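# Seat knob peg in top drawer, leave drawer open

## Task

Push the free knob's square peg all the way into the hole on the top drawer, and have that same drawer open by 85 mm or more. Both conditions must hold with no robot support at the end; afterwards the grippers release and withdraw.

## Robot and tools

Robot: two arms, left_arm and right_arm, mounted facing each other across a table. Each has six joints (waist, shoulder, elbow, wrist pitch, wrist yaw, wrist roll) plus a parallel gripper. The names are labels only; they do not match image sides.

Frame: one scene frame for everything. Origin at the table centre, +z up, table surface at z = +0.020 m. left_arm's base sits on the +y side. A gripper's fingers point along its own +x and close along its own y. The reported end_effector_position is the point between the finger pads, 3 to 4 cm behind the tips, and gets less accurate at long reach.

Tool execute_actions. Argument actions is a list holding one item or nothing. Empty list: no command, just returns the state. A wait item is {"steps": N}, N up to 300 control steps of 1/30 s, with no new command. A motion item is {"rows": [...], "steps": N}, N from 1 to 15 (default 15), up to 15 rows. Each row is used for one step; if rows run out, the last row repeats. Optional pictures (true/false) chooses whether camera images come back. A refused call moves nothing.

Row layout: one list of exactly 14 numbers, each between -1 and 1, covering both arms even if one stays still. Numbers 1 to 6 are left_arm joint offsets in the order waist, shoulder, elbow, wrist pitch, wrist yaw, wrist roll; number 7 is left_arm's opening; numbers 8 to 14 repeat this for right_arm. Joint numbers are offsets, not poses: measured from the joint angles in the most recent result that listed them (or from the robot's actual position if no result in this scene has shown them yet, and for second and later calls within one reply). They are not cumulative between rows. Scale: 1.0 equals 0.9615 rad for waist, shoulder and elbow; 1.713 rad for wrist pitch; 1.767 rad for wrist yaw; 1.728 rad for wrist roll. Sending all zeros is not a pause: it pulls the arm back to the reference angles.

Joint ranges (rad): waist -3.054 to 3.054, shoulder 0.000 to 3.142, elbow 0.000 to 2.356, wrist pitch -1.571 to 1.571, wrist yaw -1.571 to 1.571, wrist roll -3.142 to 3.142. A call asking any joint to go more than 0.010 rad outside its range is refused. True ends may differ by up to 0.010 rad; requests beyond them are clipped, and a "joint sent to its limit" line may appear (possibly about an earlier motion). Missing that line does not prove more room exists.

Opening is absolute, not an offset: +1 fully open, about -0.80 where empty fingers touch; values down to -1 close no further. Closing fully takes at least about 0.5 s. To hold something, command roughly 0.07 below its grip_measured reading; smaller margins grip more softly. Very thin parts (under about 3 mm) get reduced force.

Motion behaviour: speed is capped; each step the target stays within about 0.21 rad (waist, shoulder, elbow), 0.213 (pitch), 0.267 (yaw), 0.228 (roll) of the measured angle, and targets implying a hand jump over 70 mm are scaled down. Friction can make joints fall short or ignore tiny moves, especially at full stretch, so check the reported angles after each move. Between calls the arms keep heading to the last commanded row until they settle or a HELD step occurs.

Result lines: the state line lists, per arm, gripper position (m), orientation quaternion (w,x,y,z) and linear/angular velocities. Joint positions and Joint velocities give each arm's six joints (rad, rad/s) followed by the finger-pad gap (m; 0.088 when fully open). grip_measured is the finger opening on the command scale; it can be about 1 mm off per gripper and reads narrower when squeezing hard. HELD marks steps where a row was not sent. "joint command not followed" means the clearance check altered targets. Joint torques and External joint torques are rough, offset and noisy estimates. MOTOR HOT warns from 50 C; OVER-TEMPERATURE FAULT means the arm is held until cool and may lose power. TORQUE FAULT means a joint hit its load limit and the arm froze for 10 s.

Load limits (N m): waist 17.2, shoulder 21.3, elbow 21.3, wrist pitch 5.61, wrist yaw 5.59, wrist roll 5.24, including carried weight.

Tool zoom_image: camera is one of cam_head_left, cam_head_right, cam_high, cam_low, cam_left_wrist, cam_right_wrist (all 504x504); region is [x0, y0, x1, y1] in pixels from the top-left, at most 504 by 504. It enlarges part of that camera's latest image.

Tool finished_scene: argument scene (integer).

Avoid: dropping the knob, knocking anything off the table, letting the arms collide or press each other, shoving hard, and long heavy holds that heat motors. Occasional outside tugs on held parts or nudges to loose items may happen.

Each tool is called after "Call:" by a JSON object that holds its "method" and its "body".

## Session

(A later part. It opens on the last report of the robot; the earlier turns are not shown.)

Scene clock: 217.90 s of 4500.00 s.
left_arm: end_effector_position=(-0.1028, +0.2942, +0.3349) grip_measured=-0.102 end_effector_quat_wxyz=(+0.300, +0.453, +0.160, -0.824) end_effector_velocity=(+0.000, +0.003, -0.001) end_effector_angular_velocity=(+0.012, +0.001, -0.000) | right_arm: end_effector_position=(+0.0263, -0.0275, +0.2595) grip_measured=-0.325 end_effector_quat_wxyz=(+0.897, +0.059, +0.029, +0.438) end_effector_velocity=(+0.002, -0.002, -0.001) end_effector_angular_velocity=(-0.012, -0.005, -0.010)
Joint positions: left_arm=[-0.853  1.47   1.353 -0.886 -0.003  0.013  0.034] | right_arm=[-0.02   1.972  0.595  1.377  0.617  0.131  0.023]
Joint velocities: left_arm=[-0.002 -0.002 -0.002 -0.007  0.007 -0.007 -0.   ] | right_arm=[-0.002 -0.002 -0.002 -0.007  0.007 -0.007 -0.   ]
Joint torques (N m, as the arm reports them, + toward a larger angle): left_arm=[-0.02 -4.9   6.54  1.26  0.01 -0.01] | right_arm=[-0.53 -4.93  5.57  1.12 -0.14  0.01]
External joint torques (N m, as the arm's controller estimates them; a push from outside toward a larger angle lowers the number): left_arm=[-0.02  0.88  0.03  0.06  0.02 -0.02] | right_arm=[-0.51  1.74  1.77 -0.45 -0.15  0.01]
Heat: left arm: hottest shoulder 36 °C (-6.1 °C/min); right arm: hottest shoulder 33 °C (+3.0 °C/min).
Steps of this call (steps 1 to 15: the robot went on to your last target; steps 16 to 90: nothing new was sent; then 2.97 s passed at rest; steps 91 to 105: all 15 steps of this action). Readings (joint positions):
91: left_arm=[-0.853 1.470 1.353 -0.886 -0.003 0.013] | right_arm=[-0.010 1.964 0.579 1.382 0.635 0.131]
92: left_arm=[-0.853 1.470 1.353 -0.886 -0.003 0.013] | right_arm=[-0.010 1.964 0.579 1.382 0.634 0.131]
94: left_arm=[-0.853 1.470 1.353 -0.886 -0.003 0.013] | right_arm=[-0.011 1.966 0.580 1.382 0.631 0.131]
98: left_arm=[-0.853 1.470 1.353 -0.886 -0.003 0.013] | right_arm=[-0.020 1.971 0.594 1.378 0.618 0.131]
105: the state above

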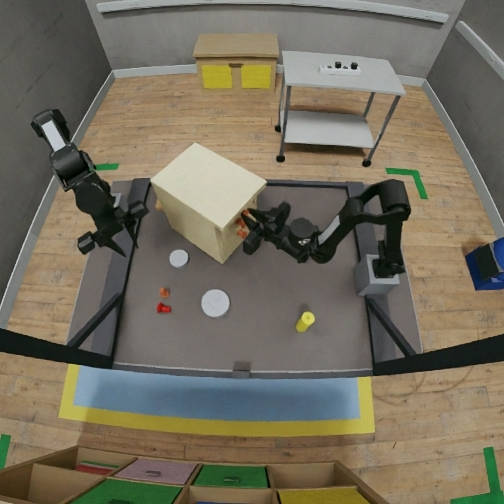

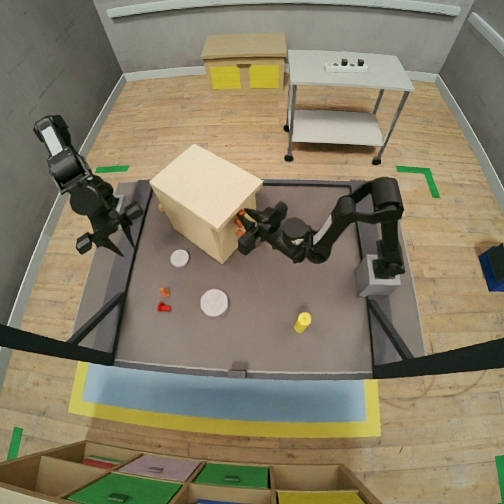

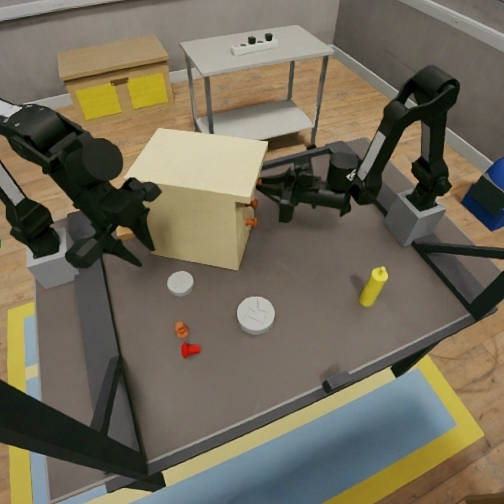

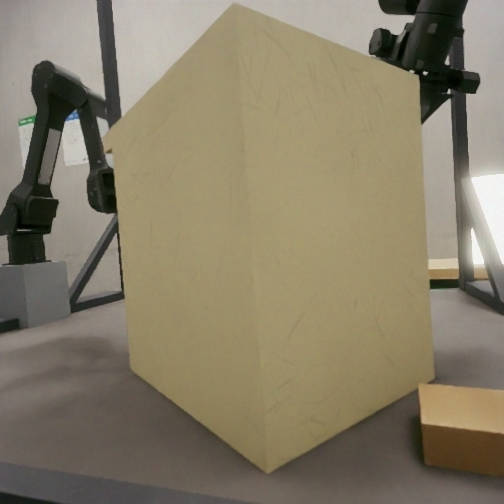

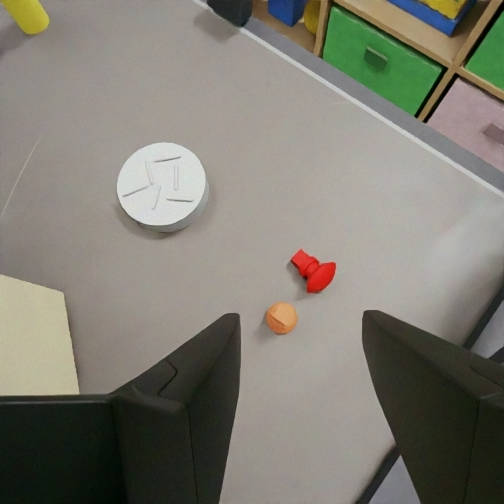

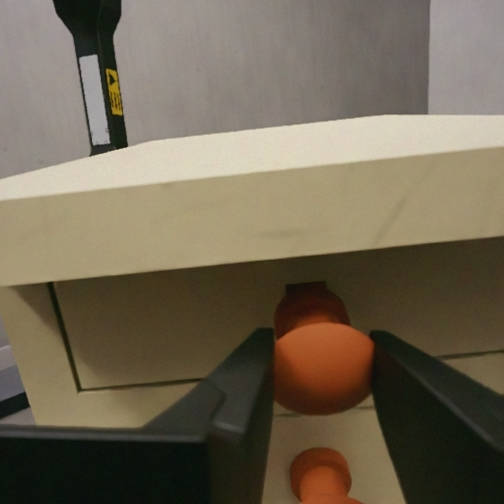

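Aligned; push on.

Call:
{"method": "execute_actions", "body": {"actions": [{"rows":[[0,0,0,0,0,0,-0.1,-0.025,0.025,0.036,-0.009,-0.01,0,-0.45]]}], "pictures": false}}

Call:
{"method": "execute_actions", "body": {"actions": [{"rows":[[0,0,0,0,0,0,-0.1,-0.03,0.028,0.04,-0.009,-0.01,0,-0.45]]}]}}

Call:
{"method": "zoom_image", "body": {"camera": "cam_right_wrist", "region": [230,200,410,380]}}

Scene clock: 225.63 s of 4500.00 s.
left_arm: end_effector_position=(-0.1028, +0.2942, +0.3349) grip_measured=-0.102 end_effector_quat_wxyz=(+0.300, +0.453, +0.160, -0.824) end_effector_velocity=(+0.003, -0.001, -0.003) end_effector_angular_velocity=(+0.003, -0.014, +0.028) | right_arm: end_effector_position=(+0.0293, -0.0235, +0.2585) grip_measured=-0.325 end_effector_quat_wxyz=(+0.896, +0.058, +0.030, +0.439) end_effector_velocity=(+0.002, -0.002, +0.002) end_effector_angular_velocity=(+0.003, -0.006, -0.010)
Joint positions: left_arm=[-0.853  1.47   1.353 -0.886 -0.003  0.013  0.034] | right_arm=[-0.031  1.983  0.612  1.368  0.604  0.131  0.023]
Joint velocities: left_arm=[-0.002  0.002 -0.002 -0.007 -0.022 -0.022 -0.   ] | right_arm=[-0.002 -0.002 -0.002  0.007  0.007 -0.007 -0.   ]
Joint torques (N m, as the arm reports them, + toward a larger angle): left_arm=[-0.06 -4.95  6.73  1.23  0.   -0.03] | right_arm=[-1.31 -4.63  6.52  0.93 -0.19  0.02]
External joint torques (N m, as the arm's controller estimates them; a push from outside toward a larger angle lowers the number): left_arm=[-0.07  0.78  0.22  0.02  0.02 -0.03] | right_arm=[-1.3   2.12  2.71 -0.63 -0.2   0.02]
Heat: left arm: hottest shoulder 35 °C (-8.1 °C/min); right arm: hottest shoulder 32 °C (+1.0 °C/min).
Steps of this call (steps 1 to 15: the robot went on to your last target; steps 16 to 90: nothing new was sent; then 4.23 s passed at rest; steps 91 to 105: all 15 steps of this action). Readings (joint positions):
91: left_arm=[-0.853 1.470 1.353 -0.886 -0.003 0.013] | right_arm=[-0.022 1.974 0.597 1.376 0.615 0.131]
92: left_arm=[-0.853 1.470 1.353 -0.886 -0.003 0.013] | right_arm=[-0.025 1.977 0.603 1.373 0.611 0.131]
94: left_arm=[-0.853 1.470 1.353 -0.886 -0.003 0.013] | right_arm=[-0.030 1.982 0.611 1.370 0.605 0.131]
98: left_arm=[-0.853 1.470 1.353 -0.886 -0.003 0.013] | right_arm=[-0.030 1.983 0.612 1.369 0.604 0.131]
105: the state above

Scene clock: 226.13 s of 4500.00 s.
left_arm: end_effector_position=(-0.1028, +0.2942, +0.3349) grip_measured=-0.102 end_effector_quat_wxyz=(+0.300, +0.453, +0.160, -0.824) end_effector_velocity=(+0.003, -0.001, -0.001) end_effector_angular_velocity=(-0.006, -0.015, +0.016) | right_arm: end_effector_position=(+0.0309, -0.0209, +0.2571) grip_measured=-0.325 end_effector_quat_wxyz=(+0.896, +0.056, +0.031, +0.440) end_effector_velocity=(+0.002, -0.002, +0.004) end_effector_angular_velocity=(+0.017, +0.005, -0.010)
Joint positions: left_arm=[-0.853  1.47   1.353 -0.886 -0.003  0.013  0.034] | right_arm=[-0.037  1.992  0.622  1.363  0.595  0.131  0.023]
Joint velocities: left_arm=[-0.002 -0.002 -0.002 -0.007 -0.022 -0.007  0.   ] | right_arm=[-0.002 -0.007 -0.002  0.007  0.007  0.007 -0.   ]
Joint torques (N m, as the arm reports them, + toward a larger angle): left_arm=[-0.04 -5.03  6.51  1.24 -0.03 -0.03] | right_arm=[-2.14 -4.22  7.8   0.7  -0.35  0.01]
External joint torques (N m, as the arm's controller estimates them; a push from outside toward a larger angle lowers the number): left_arm=[-0.03  0.75 -0.03  0.03 -0.01 -0.03] | right_arm=[-2.12  2.67  3.95 -0.89 -0.36  0.01]
Heat: left arm: hottest shoulder 35 °C (-8.0 °C/min); right arm: hottest shoulder 32 °C (+1.0 °C/min).
Steps of this call (steps 1 to 15: all 15 steps of this action). Readings (joint positions):
1: left_arm=[-0.853 1.470 1.353 -0.886 -0.003 0.013] | right_arm=[-0.032 1.984 0.614 1.368 0.602 0.131]
2: left_arm=[-0.853 1.470 1.353 -0.886 -0.003 0.013] | right_arm=[-0.035 1.987 0.618 1.365 0.599 0.131]
4: left_arm=[-0.853 1.470 1.353 -0.886 -0.003 0.013] | right_arm=[-0.037 1.992 0.622 1.364 0.595 0.131]
8: left_arm=[-0.853 1.470 1.353 -0.886 -0.003 0.013] | right_arm=[-0.037 1.992 0.622 1.363 0.595 0.131]
15: the state above

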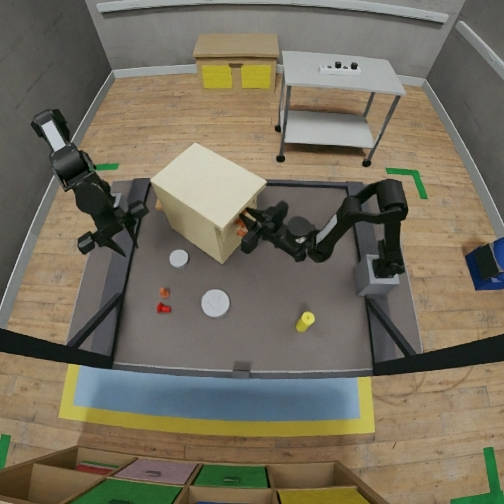

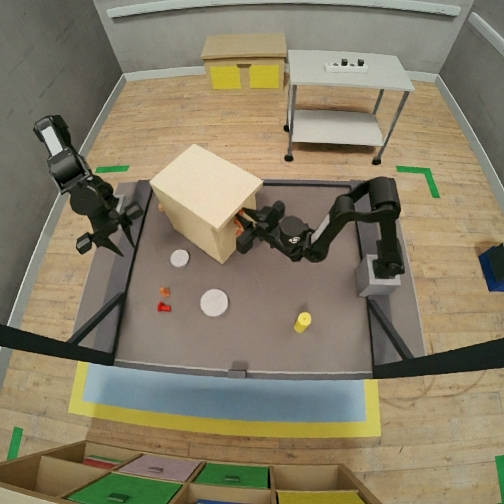

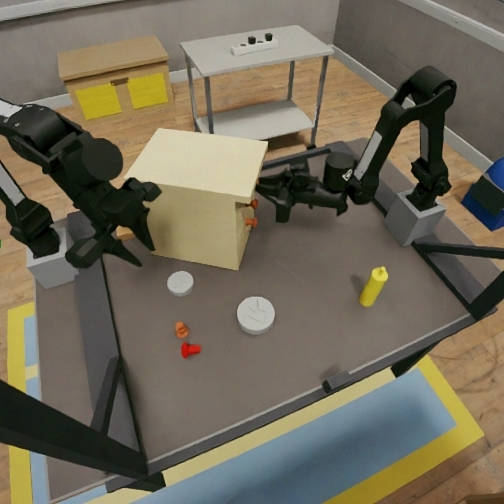

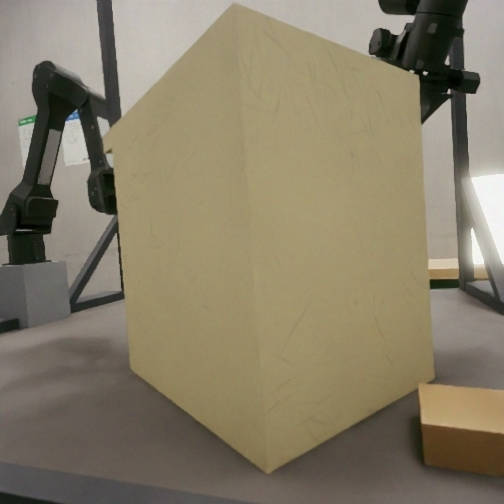

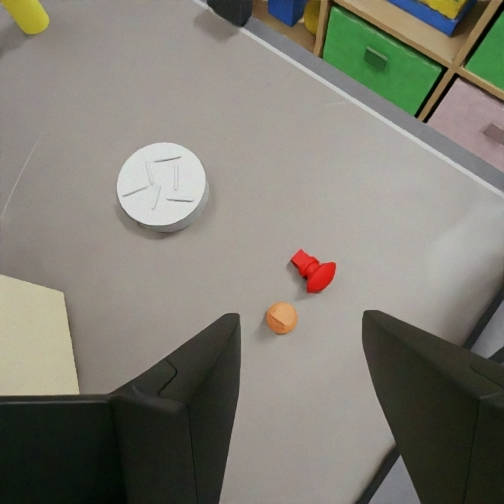

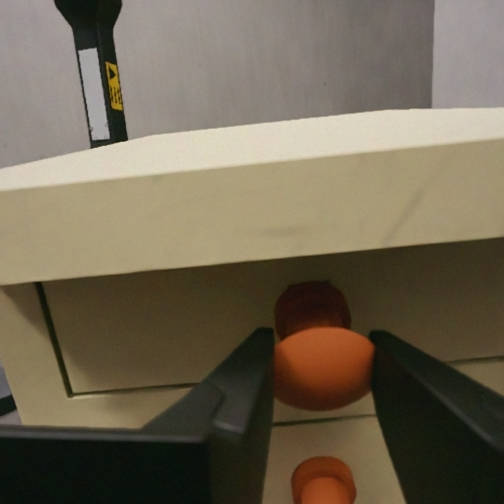

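Region (230, 200, 410, 380) of cam_right_wrist's 504x504 image, scaled by 2.800, with more detail than that image has.

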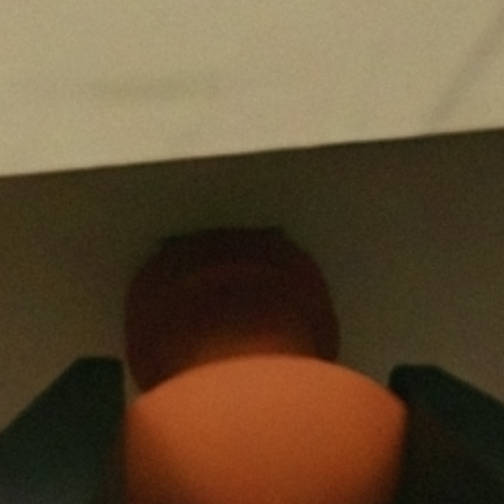

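Call:
{"method": "execute_actions", "body": {"actions": [{"rows":[[0,0,0,0,0,0,-0.1,-0.045,-0.008,0.058,-0.006,-0.006,0,-0.45]]}]}}

Call:
{"method": "zoom_image", "body": {"camera": "cam_right_wrist", "region": [230,200,410,380]}}

Scene clock: 232.47 s of 4500.00 s.
left_arm: end_effector_position=(-0.1028, +0.2942, +0.3349) grip_measured=-0.102 end_effector_quat_wxyz=(+0.300, +0.453, +0.160, -0.824) end_effector_velocity=(+0.000, -0.000, -0.001) end_effector_angular_velocity=(-0.009, -0.005, -0.005) | right_arm: end_effector_position=(+0.0327, -0.0191, +0.2620) grip_measured=-0.325 end_effector_quat_wxyz=(+0.896, +0.062, +0.027, +0.440) end_effector_velocity=(+0.002, -0.001, -0.000) end_effector_angular_velocity=(-0.002, -0.006, -0.010)
Joint positions: left_arm=[-0.853  1.47   1.353 -0.886 -0.003  0.013  0.034] | right_arm=[-0.042  1.985  0.631  1.36   0.591  0.131  0.023]
Joint velocities: left_arm=[-0.002 -0.002 -0.007  0.007 -0.007  0.007 -0.   ] | right_arm=[-0.002  0.002 -0.002  0.007  0.007 -0.007 -0.   ]
Joint torques (N m, as the arm reports them, + toward a larger angle): left_arm=[-0.07 -4.95  6.63  1.24  0.04 -0.01] | right_arm=[-3.66 -6.08 10.18  0.89 -0.3   0.02]
External joint torques (N m, as the arm's controller estimates them; a push from outside toward a larger angle lowers the number): left_arm=[-0.07  0.81  0.1   0.02  0.04 -0.01] | right_arm=[-3.69  0.78  6.26 -0.68 -0.3   0.02]
Heat: left arm: hottest shoulder 34 °C (-9.1 °C/min); right arm: hottest shoulder 31 °C (-2.0 °C/min).
Steps of this call (steps 1 to 15: the robot went on to your last target; steps 16 to 90: nothing new was sent; then 2.83 s passed at rest; steps 91 to 105: all 15 steps of this action). Readings (joint positions):
91: left_arm=[-0.853 1.470 1.353 -0.886 -0.003 0.013] | right_arm=[-0.038 1.992 0.625 1.363 0.593 0.131]
92: left_arm=[-0.853 1.470 1.353 -0.886 -0.003 0.013] | right_arm=[-0.040 1.992 0.628 1.361 0.592 0.131]
94: left_arm=[-0.853 1.470 1.353 -0.886 -0.003 0.013] | right_arm=[-0.041 1.987 0.630 1.361 0.592 0.131]
98: left_arm=[-0.853 1.470 1.353 -0.886 -0.003 0.013] | right_arm=[-0.042 1.985 0.631 1.360 0.591 0.131]
105: the state above

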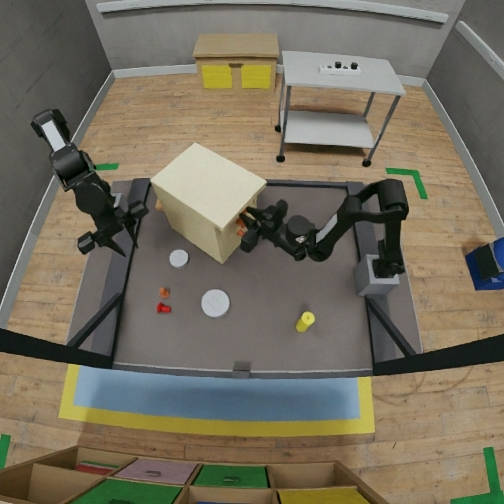

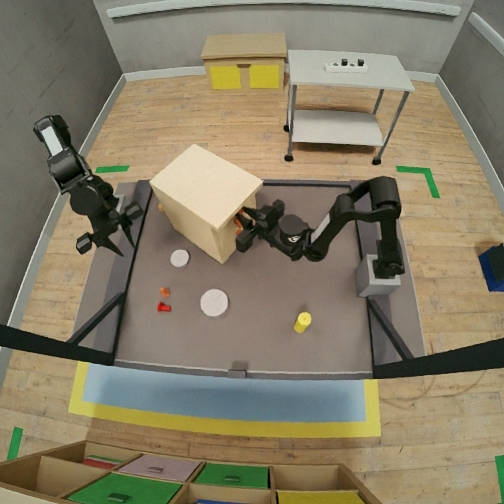

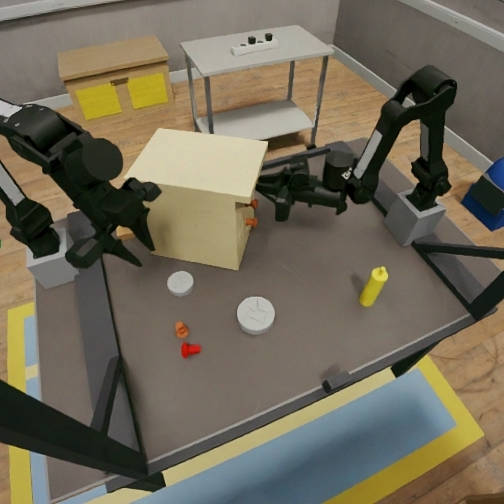

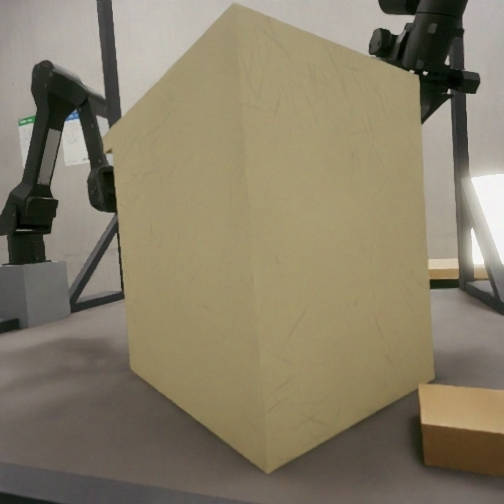

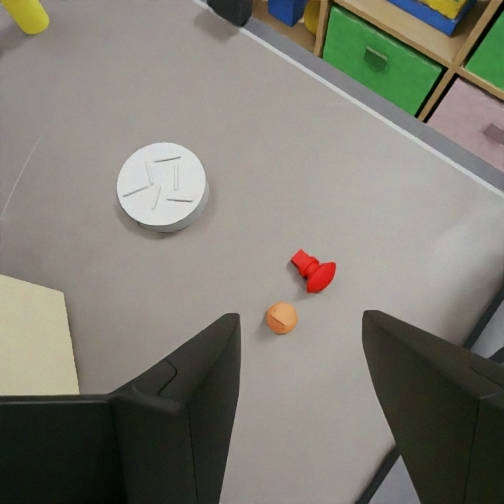

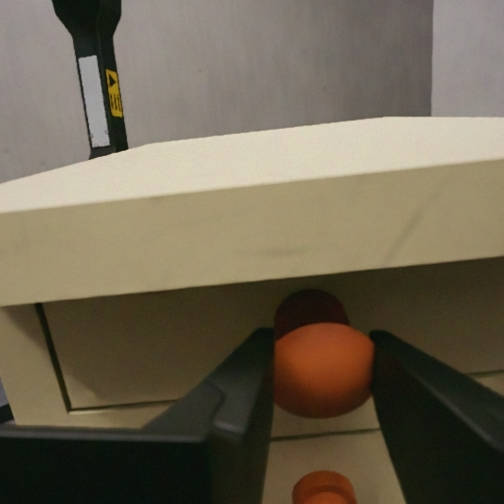

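Region (230, 200, 410, 380) of cam_right_wrist's 504x504 image, scaled by 2.800, with more detail than that image has.

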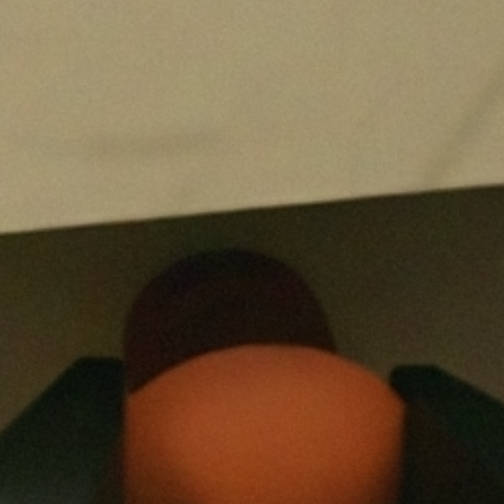

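Call:
{"method": "execute_actions", "body": {"actions": [{"rows":[[0,0,0,0,0,0,-0.1,-0.063,0.02,0.075,-0.004,-0.003,0,-0.5]]}], "pictures": false}}

Call:
{"method": "execute_actions", "body": {"actions": [{"rows":[[0,0,0,0,0,0,-0.1,-0.075,0.015,0.09,-0.003,-0.002,0,-0.5]]}]}}

Scene clock: 238.53 s of 4500.00 s.
left_arm: end_effector_position=(-0.1028, +0.2942, +0.3349) grip_measured=-0.102 end_effector_quat_wxyz=(+0.300, +0.453, +0.160, -0.824) end_effector_velocity=(+0.002, +0.001, +0.001) end_effector_angular_velocity=(-0.006, -0.008, -0.005) | right_arm: end_effector_position=(+0.0334, -0.0180, +0.2635) grip_measured=-0.325 end_effector_quat_wxyz=(+0.895, +0.064, +0.026, +0.440) end_effector_velocity=(+0.000, -0.000, -0.001) end_effector_angular_velocity=(-0.012, -0.005, +0.005)
Joint positions: left_arm=[-0.853  1.47   1.353 -0.886 -0.003  0.013  0.034] | right_arm=[-0.044  1.985  0.636  1.36   0.589  0.131  0.023]
Joint velocities: left_arm=[-0.002 -0.007 -0.002 -0.007 -0.007  0.007  0.   ] | right_arm=[-0.002 -0.002 -0.002 -0.007 -0.007 -0.007 -0.   ]
Joint torques (N m, as the arm reports them, + toward a larger angle): left_arm=[-0.04 -4.94  6.69  1.25  0.01  0.  ] | right_arm=[-5.58 -4.14 12.69  0.92 -0.17  0.01]
External joint torques (N m, as the arm's controller estimates them; a push from outside toward a larger angle lowers the number): left_arm=[-0.03  0.89  0.13  0.03  0.02  0.  ] | right_arm=[-5.59  2.77  8.75 -0.65 -0.16  0.01]
Heat: left arm: hottest shoulder 34 °C (-9.1 °C/min); right arm: hottest shoulder 32 °C (-2.0 °C/min).
Steps of this call (steps 1 to 15: the robot went on to your last target; steps 16 to 90: nothing new was sent; then 2.57 s passed at rest; steps 91 to 105: all 15 steps of this action). Readings (joint positions):
91: left_arm=[-0.853 1.470 1.353 -0.886 -0.003 0.013] | right_arm=[-0.043 1.985 0.633 1.360 0.590 0.131]
92: left_arm=[-0.853 1.470 1.353 -0.886 -0.003 0.013] | right_arm=[-0.044 1.985 0.635 1.360 0.589 0.131]
94: left_arm=[-0.853 1.470 1.353 -0.886 -0.003 0.013] | right_arm=[-0.044 1.985 0.636 1.360 0.589 0.131]
98: left_arm=[-0.853 1.470 1.353 -0.886 -0.003 0.013] | right_arm=[-0.044 1.985 0.636 1.360 0.589 0.131]
105: the state above

Scene clock: 239.03 s of 4500.00 s.
left_arm: end_effector_position=(-0.1028, +0.2942, +0.3349) grip_measured=-0.102 end_effector_quat_wxyz=(+0.300, +0.453, +0.160, -0.824) end_effector_velocity=(+0.000, +0.003, -0.001) end_effector_angular_velocity=(+0.006, -0.004, -0.013) | right_arm: end_effector_position=(+0.0339, -0.0174, +0.2646) grip_measured=-0.325 end_effector_quat_wxyz=(+0.896, +0.065, +0.025, +0.439) end_effector_velocity=(+0.000, -0.000, -0.001) end_effector_angular_velocity=(-0.012, -0.005, +0.005)
Joint positions: left_arm=[-0.853  1.47   1.353 -0.886 -0.003  0.013  0.034] | right_arm=[-0.045  1.985  0.64   1.36   0.589  0.131  0.023]
Joint velocities: left_arm=[-0.002 -0.002 -0.002 -0.007  0.007  0.007 -0.   ] | right_arm=[-0.002 -0.002 -0.002 -0.007 -0.007 -0.007 -0.   ]
Joint torques (N m, as the arm reports them, + toward a larger angle): left_arm=[-0.06 -4.81  6.81  1.23  0.    0.  ] | right_arm=[-6.78 -4.6  14.63  1.02 -0.15  0.01]
External joint torques (N m, as the arm's controller estimates them; a push from outside toward a larger angle lowers the number): left_arm=[-0.03  0.95  0.28  0.02  0.01  0.  ] | right_arm=[-6.78  2.33 10.66 -0.55 -0.15  0.01]
Heat: left arm: hottest shoulder 34 °C (-9.0 °C/min); right arm: hottest shoulder 31 °C (-3.0 °C/min).
Steps of this call (steps 1 to 15: all 15 steps of this action). Readings (joint positions):
1: left_arm=[-0.853 1.470 1.353 -0.886 -0.003 0.013] | right_arm=[-0.045 1.985 0.638 1.360 0.589 0.131]
2: left_arm=[-0.853 1.470 1.353 -0.886 -0.003 0.013] | right_arm=[-0.045 1.985 0.639 1.360 0.589 0.131]
4: left_arm=[-0.853 1.470 1.353 -0.886 -0.003 0.013] | right_arm=[-0.045 1.985 0.639 1.360 0.589 0.131]
8: left_arm=[-0.853 1.470 1.353 -0.886 -0.003 0.013] | right_arm=[-0.045 1.985 0.640 1.360 0.589 0.131]
15: the state above

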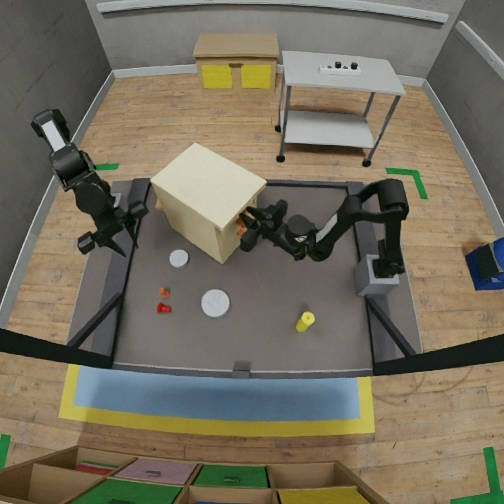

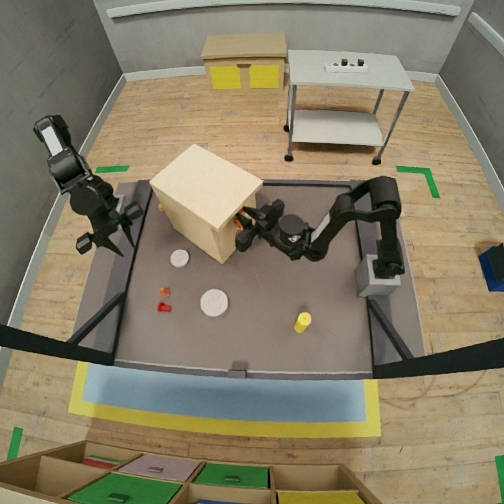

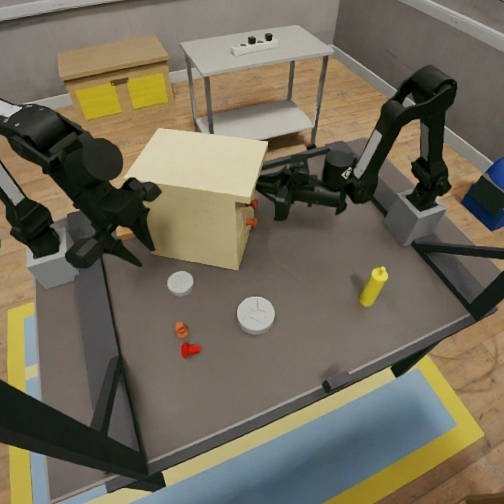

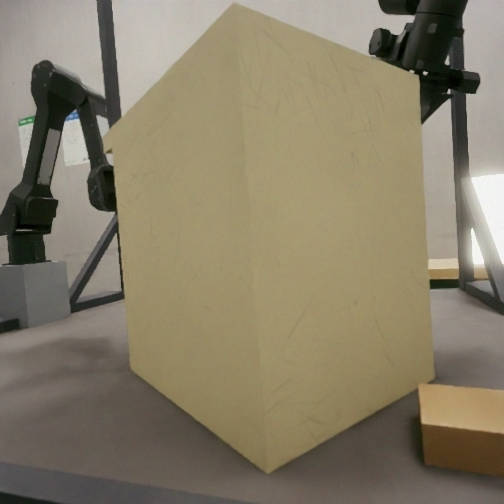

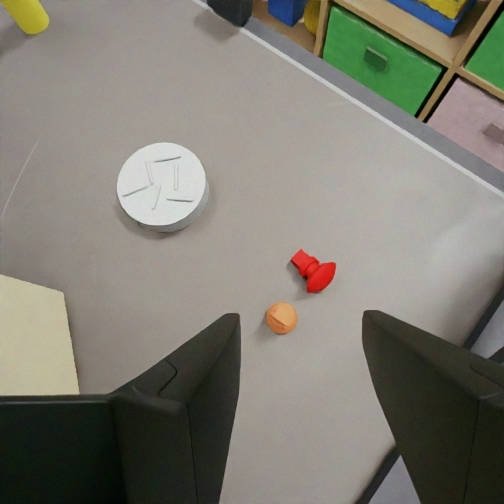

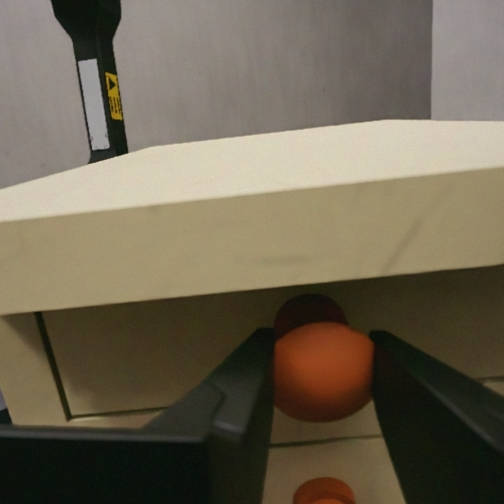

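Call:
{"method": "execute_actions", "body": {"actions": [{"rows":[[0,0,0,0,0,0,-0.1,-0.06,0.03,0.058,-0.003,0,0,-0.5]]}], "pictures": false}}

Call:
{"method": "execute_actions", "body": {"actions": [{"rows":[[0,0,0,0,0,0,-0.1,0,0,0,0,0,0,-0.5],[0,0,0,0,0,0,-0.1,0.01,-0.01,-0.02,0.004,0.005,0,-0.5],[0,0,0,0,0,0,-0.1,0.02,-0.017,-0.035,0.008,0.01,0,-0.5],[0,0,0,0,0,0,-0.1,0.03,-0.024,-0.05,0.012,0.016,0,-0.5],[0,0,0,0,0,0,-0.1,0.04,-0.031,-0.065,0.017,0.021,0,-0.5],[0,0,0,0,0,0,-0.1,0.05,-0.038,-0.08,0.022,0.027,0,-0.5],[0,0,0,0,0,0,-0.1,0.06,-0.045,-0.097,0.027,0.032,0,-0.5],[0,0,0,0,0,0,-0.1,0.076,-0.056,-0.12,0.033,0.039,0,-0.5]]}]}}

Scene clock: 255.50 s of 4500.00 s.
left_arm: end_effector_position=(-0.1028, +0.2942, +0.3349) grip_measured=-0.102 end_effector_quat_wxyz=(+0.300, +0.453, +0.160, -0.824) end_effector_velocity=(+0.004, +0.004, -0.004) end_effector_angular_velocity=(+0.025, -0.014, +0.005) | right_arm: end_effector_position=(+0.0336, -0.0176, +0.2634) grip_measured=-0.325 end_effector_quat_wxyz=(+0.896, +0.064, +0.026, +0.438) end_effector_velocity=(-0.002, +0.000, -0.005) end_effector_angular_velocity=(-0.031, -0.004, +0.019)
Joint positions: left_arm=[-0.853  1.47   1.353 -0.886 -0.003  0.013  0.034] | right_arm=[-0.043  1.988  0.64   1.361  0.595  0.131  0.023]
Joint velocities: left_arm=[ 0.002 -0.002 -0.007 -0.022  0.007 -0.007 -0.   ] | right_arm=[-0.002 -0.002 -0.007 -0.022 -0.022 -0.007 -0.   ]
Joint torques (N m, as the arm reports them, + toward a larger angle): left_arm=[ 0.02 -4.94  6.58  1.24  0.02  0.01] | right_arm=[-5.7  -3.55 11.31  0.94 -0.23  0.01]
External joint torques (N m, as the arm's controller estimates them; a push from outside toward a larger angle lowers the number): left_arm=[0.01 0.8  0.12 0.06 0.02 0.  ] | right_arm=[-5.68  3.32  7.41 -0.61 -0.23  0.01]
Heat: left arm: hottest shoulder 33 °C (-7.0 °C/min); right arm: hottest elbow 37 °C (+3.0 °C/min).
Steps of this call (steps 1 to 15: the robot went on to your last target; steps 16 to 90: nothing new was sent; then 12.97 s passed at rest; steps 91 to 105: all 15 steps of this action). Readings (joint positions):
91: left_arm=[-0.853 1.470 1.353 -0.886 -0.003 0.013] | right_arm=[-0.045 1.986 0.640 1.360 0.590 0.131]
92: left_arm=[-0.853 1.470 1.353 -0.886 -0.003 0.013] | right_arm=[-0.044 1.987 0.640 1.360 0.592 0.131]
94: left_arm=[-0.853 1.470 1.353 -0.886 -0.003 0.013] | right_arm=[-0.043 1.988 0.640 1.360 0.593 0.131]
98: left_arm=[-0.853 1.470 1.353 -0.886 -0.003 0.013] | right_arm=[-0.043 1.988 0.640 1.361 0.594 0.131]
105: the state above

Scene clock: 256.00 s of 4500.00 s.
left_arm: end_effector_position=(-0.1028, +0.2942, +0.3349) grip_measured=-0.102 end_effector_quat_wxyz=(+0.300, +0.453, +0.160, -0.824) end_effector_velocity=(+0.000, -0.000, +0.002) end_effector_angular_velocity=(-0.004, +0.013, +0.020) | right_arm: end_effector_position=(+0.0135, -0.0411, +0.2602) grip_measured=-0.325 end_effector_quat_wxyz=(+0.897, +0.061, +0.028, +0.438) end_effector_velocity=(-0.002, -0.004, -0.002) end_effector_angular_velocity=(-0.003, +0.006, +0.010)
Joint positions: left_arm=[-0.853  1.47   1.353 -0.886 -0.003  0.013  0.034] | right_arm=[0.023 1.945 0.537 1.414 0.66  0.131 0.023]
Joint velocities: left_arm=[-0.002 -0.007 -0.002  0.007 -0.007 -0.022  0.   ] | right_arm=[ 0.002 -0.007 -0.022  0.007 -0.007  0.007 -0.   ]
Joint torques (N m, as the arm reports them, + toward a larger angle): left_arm=[-0.04 -4.86  6.51  1.25  0.02 -0.01] | right_arm=[ 0.64 -6.39  2.86  1.48  0.11  0.02]
External joint torques (N m, as the arm's controller estimates them; a push from outside toward a larger angle lowers the number): left_arm=[-0.03  0.98 -0.05  0.04  0.03 -0.01] | right_arm=[ 0.66 -0.09 -0.78 -0.06  0.11  0.02]
Heat: left arm: hottest shoulder 33 °C (-6.2 °C/min); right arm: hottest elbow 37 °C (+3.1 °C/min).
Steps of this call (steps 1 to 15: all 15 steps of this action). Readings (joint positions):
1: left_arm=[-0.853 1.470 1.353 -0.886 -0.003 0.013] | right_arm=[-0.040 1.988 0.636 1.362 0.598 0.131]
2: left_arm=[-0.853 1.470 1.353 -0.886 -0.003 0.013] | right_arm=[-0.036 1.988 0.632 1.362 0.604 0.131]
4: left_arm=[-0.853 1.470 1.353 -0.886 -0.003 0.013] | right_arm=[-0.035 1.986 0.624 1.367 0.605 0.131]
8: left_arm=[-0.853 1.470 1.353 -0.886 -0.003 0.013] | right_arm=[-0.010 1.966 0.581 1.393 0.636 0.131]
15: the state above

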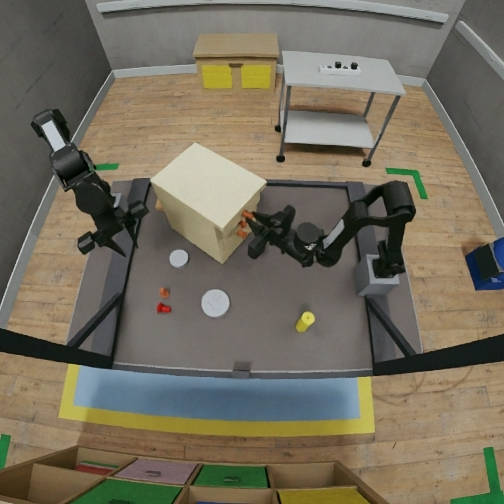

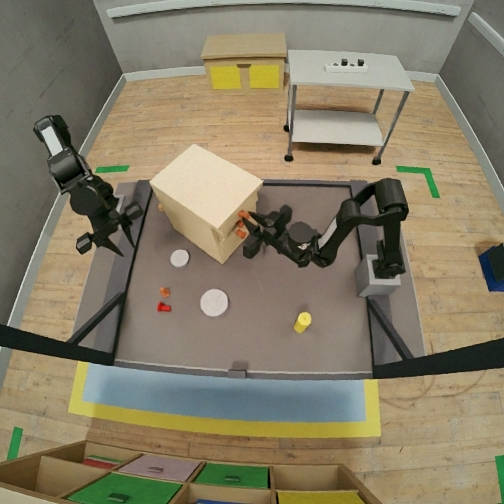

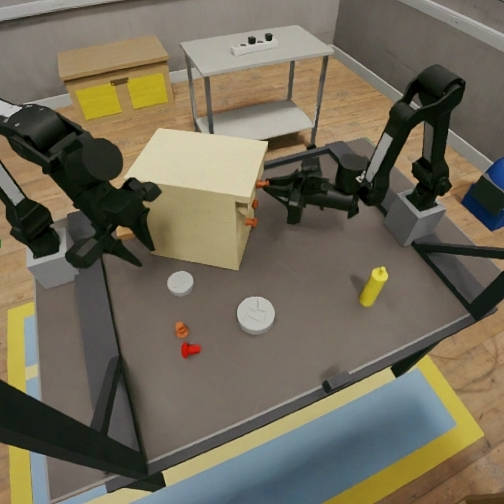

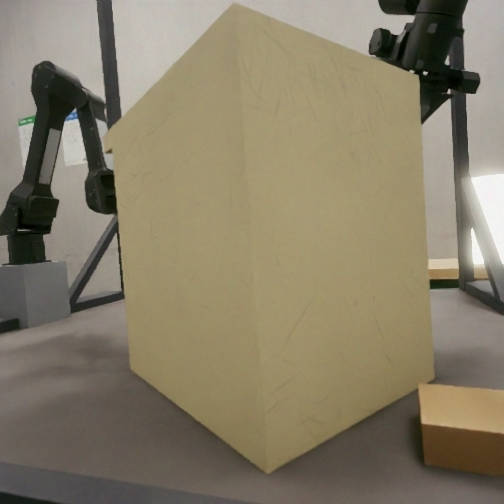

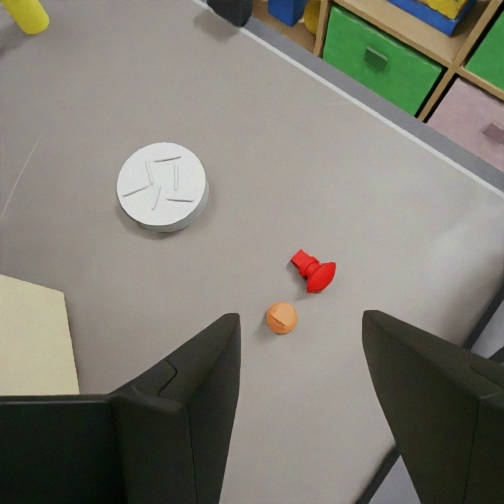

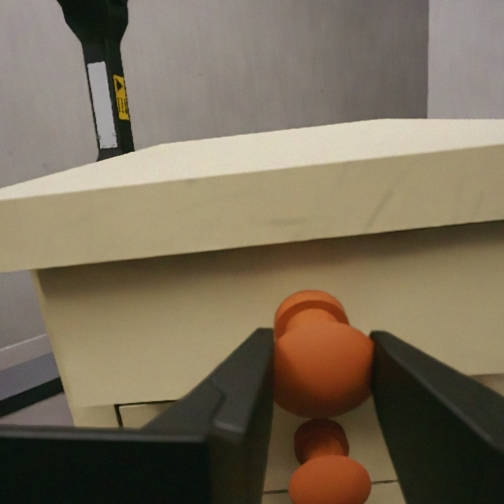

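The drawer follows.

Call:
{"method": "execute_actions", "body": {"actions": [{"rows":[[0,0,0,0,0,0,-0.1,0.02,-0.02,-0.03,0.006,0.01,0,-0.5],[0,0,0,0,0,0,-0.1,0.033,-0.028,-0.047,0.01,0.017,0,-0.5],[0,0,0,0,0,0,-0.1,0.047,-0.037,-0.065,0.014,0.024,0,-0.5],[0,0,0,0,0,0,-0.1,0.06,-0.045,-0.083,0.018,0.031,0,-0.5],[0,0,0,0,0,0,-0.1,0.075,-0.054,-0.1,0.022,0.038,0,-0.5],[0,0,0,0,0,0,-0.1,0.09,-0.062,-0.117,0.026,0.046,0,-0.5],[0,0,0,0,0,0,-0.1,0.105,-0.07,-0.134,0.03,0.054,0,-0.5],[0,0,0,0,0,0,-0.1,0.12,-0.078,-0.15,0.034,0.062,0,-0.5],[0,0,0,0,0,0,-0.1,0.135,-0.086,-0.165,0.038,0.07,0,-0.5],[0,0,0,0,0,0,-0.1,0.15,-0.094,-0.18,0.042,0.078,0,-0.5],[0,0,0,0,0,0,-0.1,0.165,-0.102,-0.195,0.046,0.086,0,-0.5],[0,0,0,0,0,0,-0.1,0.18,-0.11,-0.21,0.049,0.095,0,-0.5],[0,0,0,0,0,0,-0.1,0.2,-0.12,-0.225,0.052,0.104,0,-0.5]]}], "pictures": false}}

Call:
{"method": "execute_actions", "body": {"actions": [{"steps":10}]}}

Call:
{"method": "zoom_image", "body": {"camera": "cam_head_left", "region": [220,190,310,280]}}

Scene clock: 270.20 s of 4500.00 s.
left_arm: end_effector_position=(-0.1028, +0.2942, +0.3349) grip_measured=-0.102 end_effector_quat_wxyz=(+0.300, +0.453, +0.160, -0.824) end_effector_velocity=(+0.002, +0.001, -0.001) end_effector_angular_velocity=(+0.003, -0.007, +0.008) | right_arm: end_effector_position=(-0.0268, -0.0910, +0.2574) grip_measured=-0.325 end_effector_quat_wxyz=(+0.896, +0.054, +0.030, +0.439) end_effector_velocity=(-0.058, -0.064, -0.005) end_effector_angular_velocity=(-0.036, -0.003, +0.073)
Joint positions: left_arm=[-0.853  1.47   1.353 -0.886 -0.003  0.013  0.034] | right_arm=[0.192 1.847 0.343 1.494 0.825 0.131 0.023]
Joint velocities: left_arm=[-0.002 -0.002 -0.002 -0.007 -0.007 -0.007  0.   ] | right_arm=[ 0.256 -0.139 -0.247  0.066  0.183  0.007 -0.   ]
Joint torques (N m, as the arm reports them, + toward a larger angle): left_arm=[-0.09 -4.88  6.57  1.24  0.01 -0.01] | right_arm=[ 0.14 -5.    3.15  1.41  0.05  0.02]
External joint torques (N m, as the arm's controller estimates them; a push from outside toward a larger angle lowers the number): left_arm=[-0.12  0.95  0.03  0.04  0.03 -0.01] | right_arm=[ 0.53  0.01 -0.36 -0.06  0.04  0.01]
Heat: left arm: hottest shoulder 33 °C (-4.0 °C/min); right arm: hottest elbow 34 °C (+1.0 °C/min).
Steps of this call (steps 1 to 15: the robot went on to your last target; steps 16 to 90: nothing new was sent; then 10.70 s passed at rest; steps 91 to 105: all 15 steps of this action). Readings (joint positions):
91: left_arm=[-0.853 1.470 1.353 -0.886 -0.003 0.013] | right_arm=[0.024 1.943 0.533 1.416 0.663 0.131]
92: left_arm=[-0.853 1.470 1.353 -0.886 -0.003 0.013] | right_arm=[0.028 1.940 0.528 1.418 0.668 0.131]
94: left_arm=[-0.853 1.470 1.353 -0.886 -0.003 0.013] | right_arm=[0.043 1.929 0.505 1.428 0.687 0.131]
98: left_arm=[-0.853 1.470 1.353 -0.886 -0.003 0.013] | right_arm=[0.094 1.898 0.443 1.454 0.735 0.131]
105: the state above

Scene clock: 270.53 s of 4500.00 s.
left_arm: end_effector_position=(-0.1028, +0.2942, +0.3349) grip_measured=-0.102 end_effector_quat_wxyz=(+0.300, +0.453, +0.160, -0.824) end_effector_velocity=(+0.004, +0.003, -0.003) end_effector_angular_velocity=(+0.013, -0.018, +0.008) | right_arm: end_effector_position=(-0.0286, -0.0948, +0.2575) grip_measured=-0.325 end_effector_quat_wxyz=(+0.897, +0.054, +0.030, +0.438) end_effector_velocity=(-0.001, -0.001, -0.002) end_effector_angular_velocity=(-0.026, -0.019, +0.010)
Joint positions: left_arm=[-0.853  1.47   1.353 -0.886 -0.003  0.013  0.034] | right_arm=[0.203 1.84  0.331 1.499 0.841 0.131 0.023]
Joint velocities: left_arm=[-0.002 -0.002 -0.002 -0.022 -0.007 -0.007  0.   ] | right_arm=[ 0.002 -0.002 -0.007 -0.007 -0.007 -0.022 -0.   ]
Joint torques (N m, as the arm reports them, + toward a larger angle): left_arm=[ 0.03 -5.    6.7   1.24 -0.02  0.01] | right_arm=[ 1.1  -5.34  2.11  1.52  0.13  0.02]
External joint torques (N m, as the arm's controller estimates them; a push from outside toward a larger angle lowers the number): left_arm=[ 0.03  0.78  0.19  0.04 -0.01  0.  ] | right_arm=[ 1.07 -0.34 -0.96  0.06  0.13  0.01]
Heat: left arm: hottest shoulder 33 °C (-4.0 °C/min); right arm: hottest elbow 34 °C (+1.0 °C/min).
Steps of this call (steps 1 to 10: the robot went on to your last target). Readings (joint positions):
1: left_arm=[-0.853 1.470 1.353 -0.886 -0.003 0.013] | right_arm=[0.198 1.844 0.337 1.496 0.831 0.131]
2: left_arm=[-0.853 1.470 1.353 -0.886 -0.003 0.013] | right_arm=[0.202 1.842 0.334 1.497 0.834 0.131]
4: left_arm=[-0.853 1.470 1.353 -0.886 -0.003 0.013] | right_arm=[0.203 1.840 0.333 1.498 0.837 0.131]
8: left_arm=[-0.853 1.470 1.353 -0.886 -0.003 0.013] | right_arm=[0.203 1.840 0.332 1.499 0.840 0.131]
10: the state above

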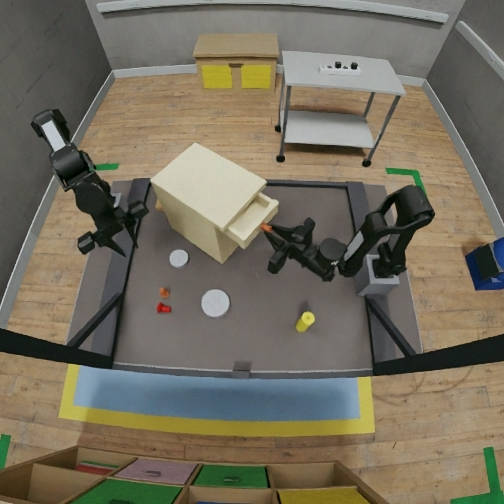

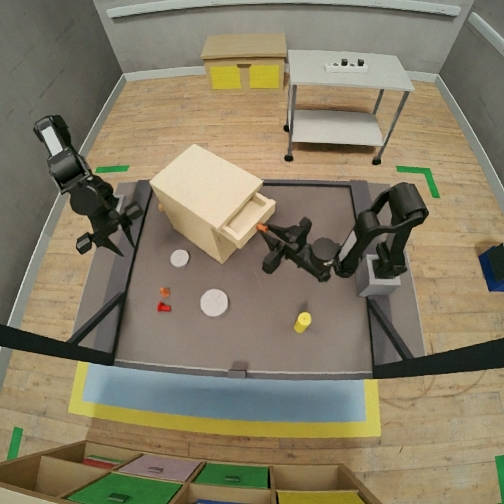

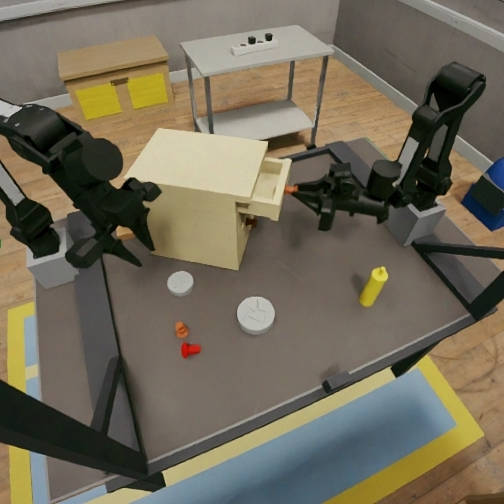

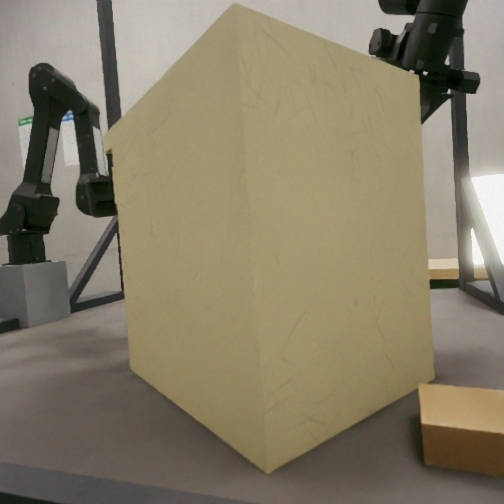

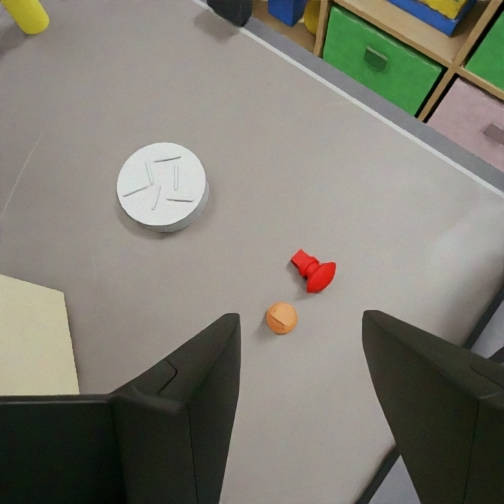

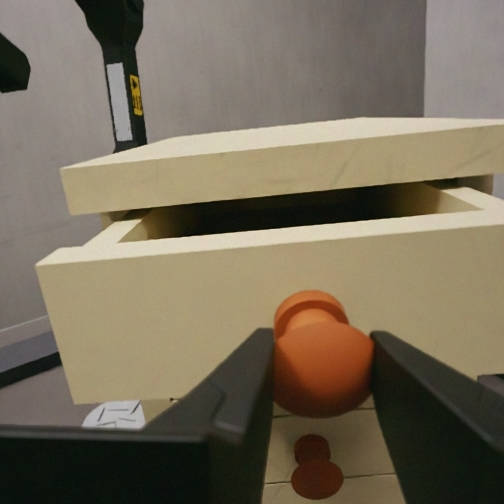

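Region (220, 190, 310, 280) of cam_head_left's 504x504 image, scaled by 5.600, with more detail than that image has.

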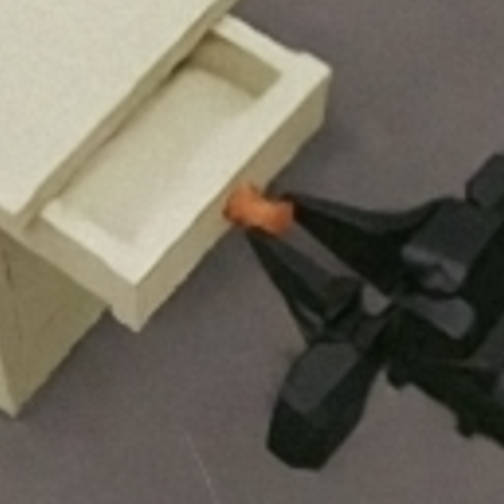

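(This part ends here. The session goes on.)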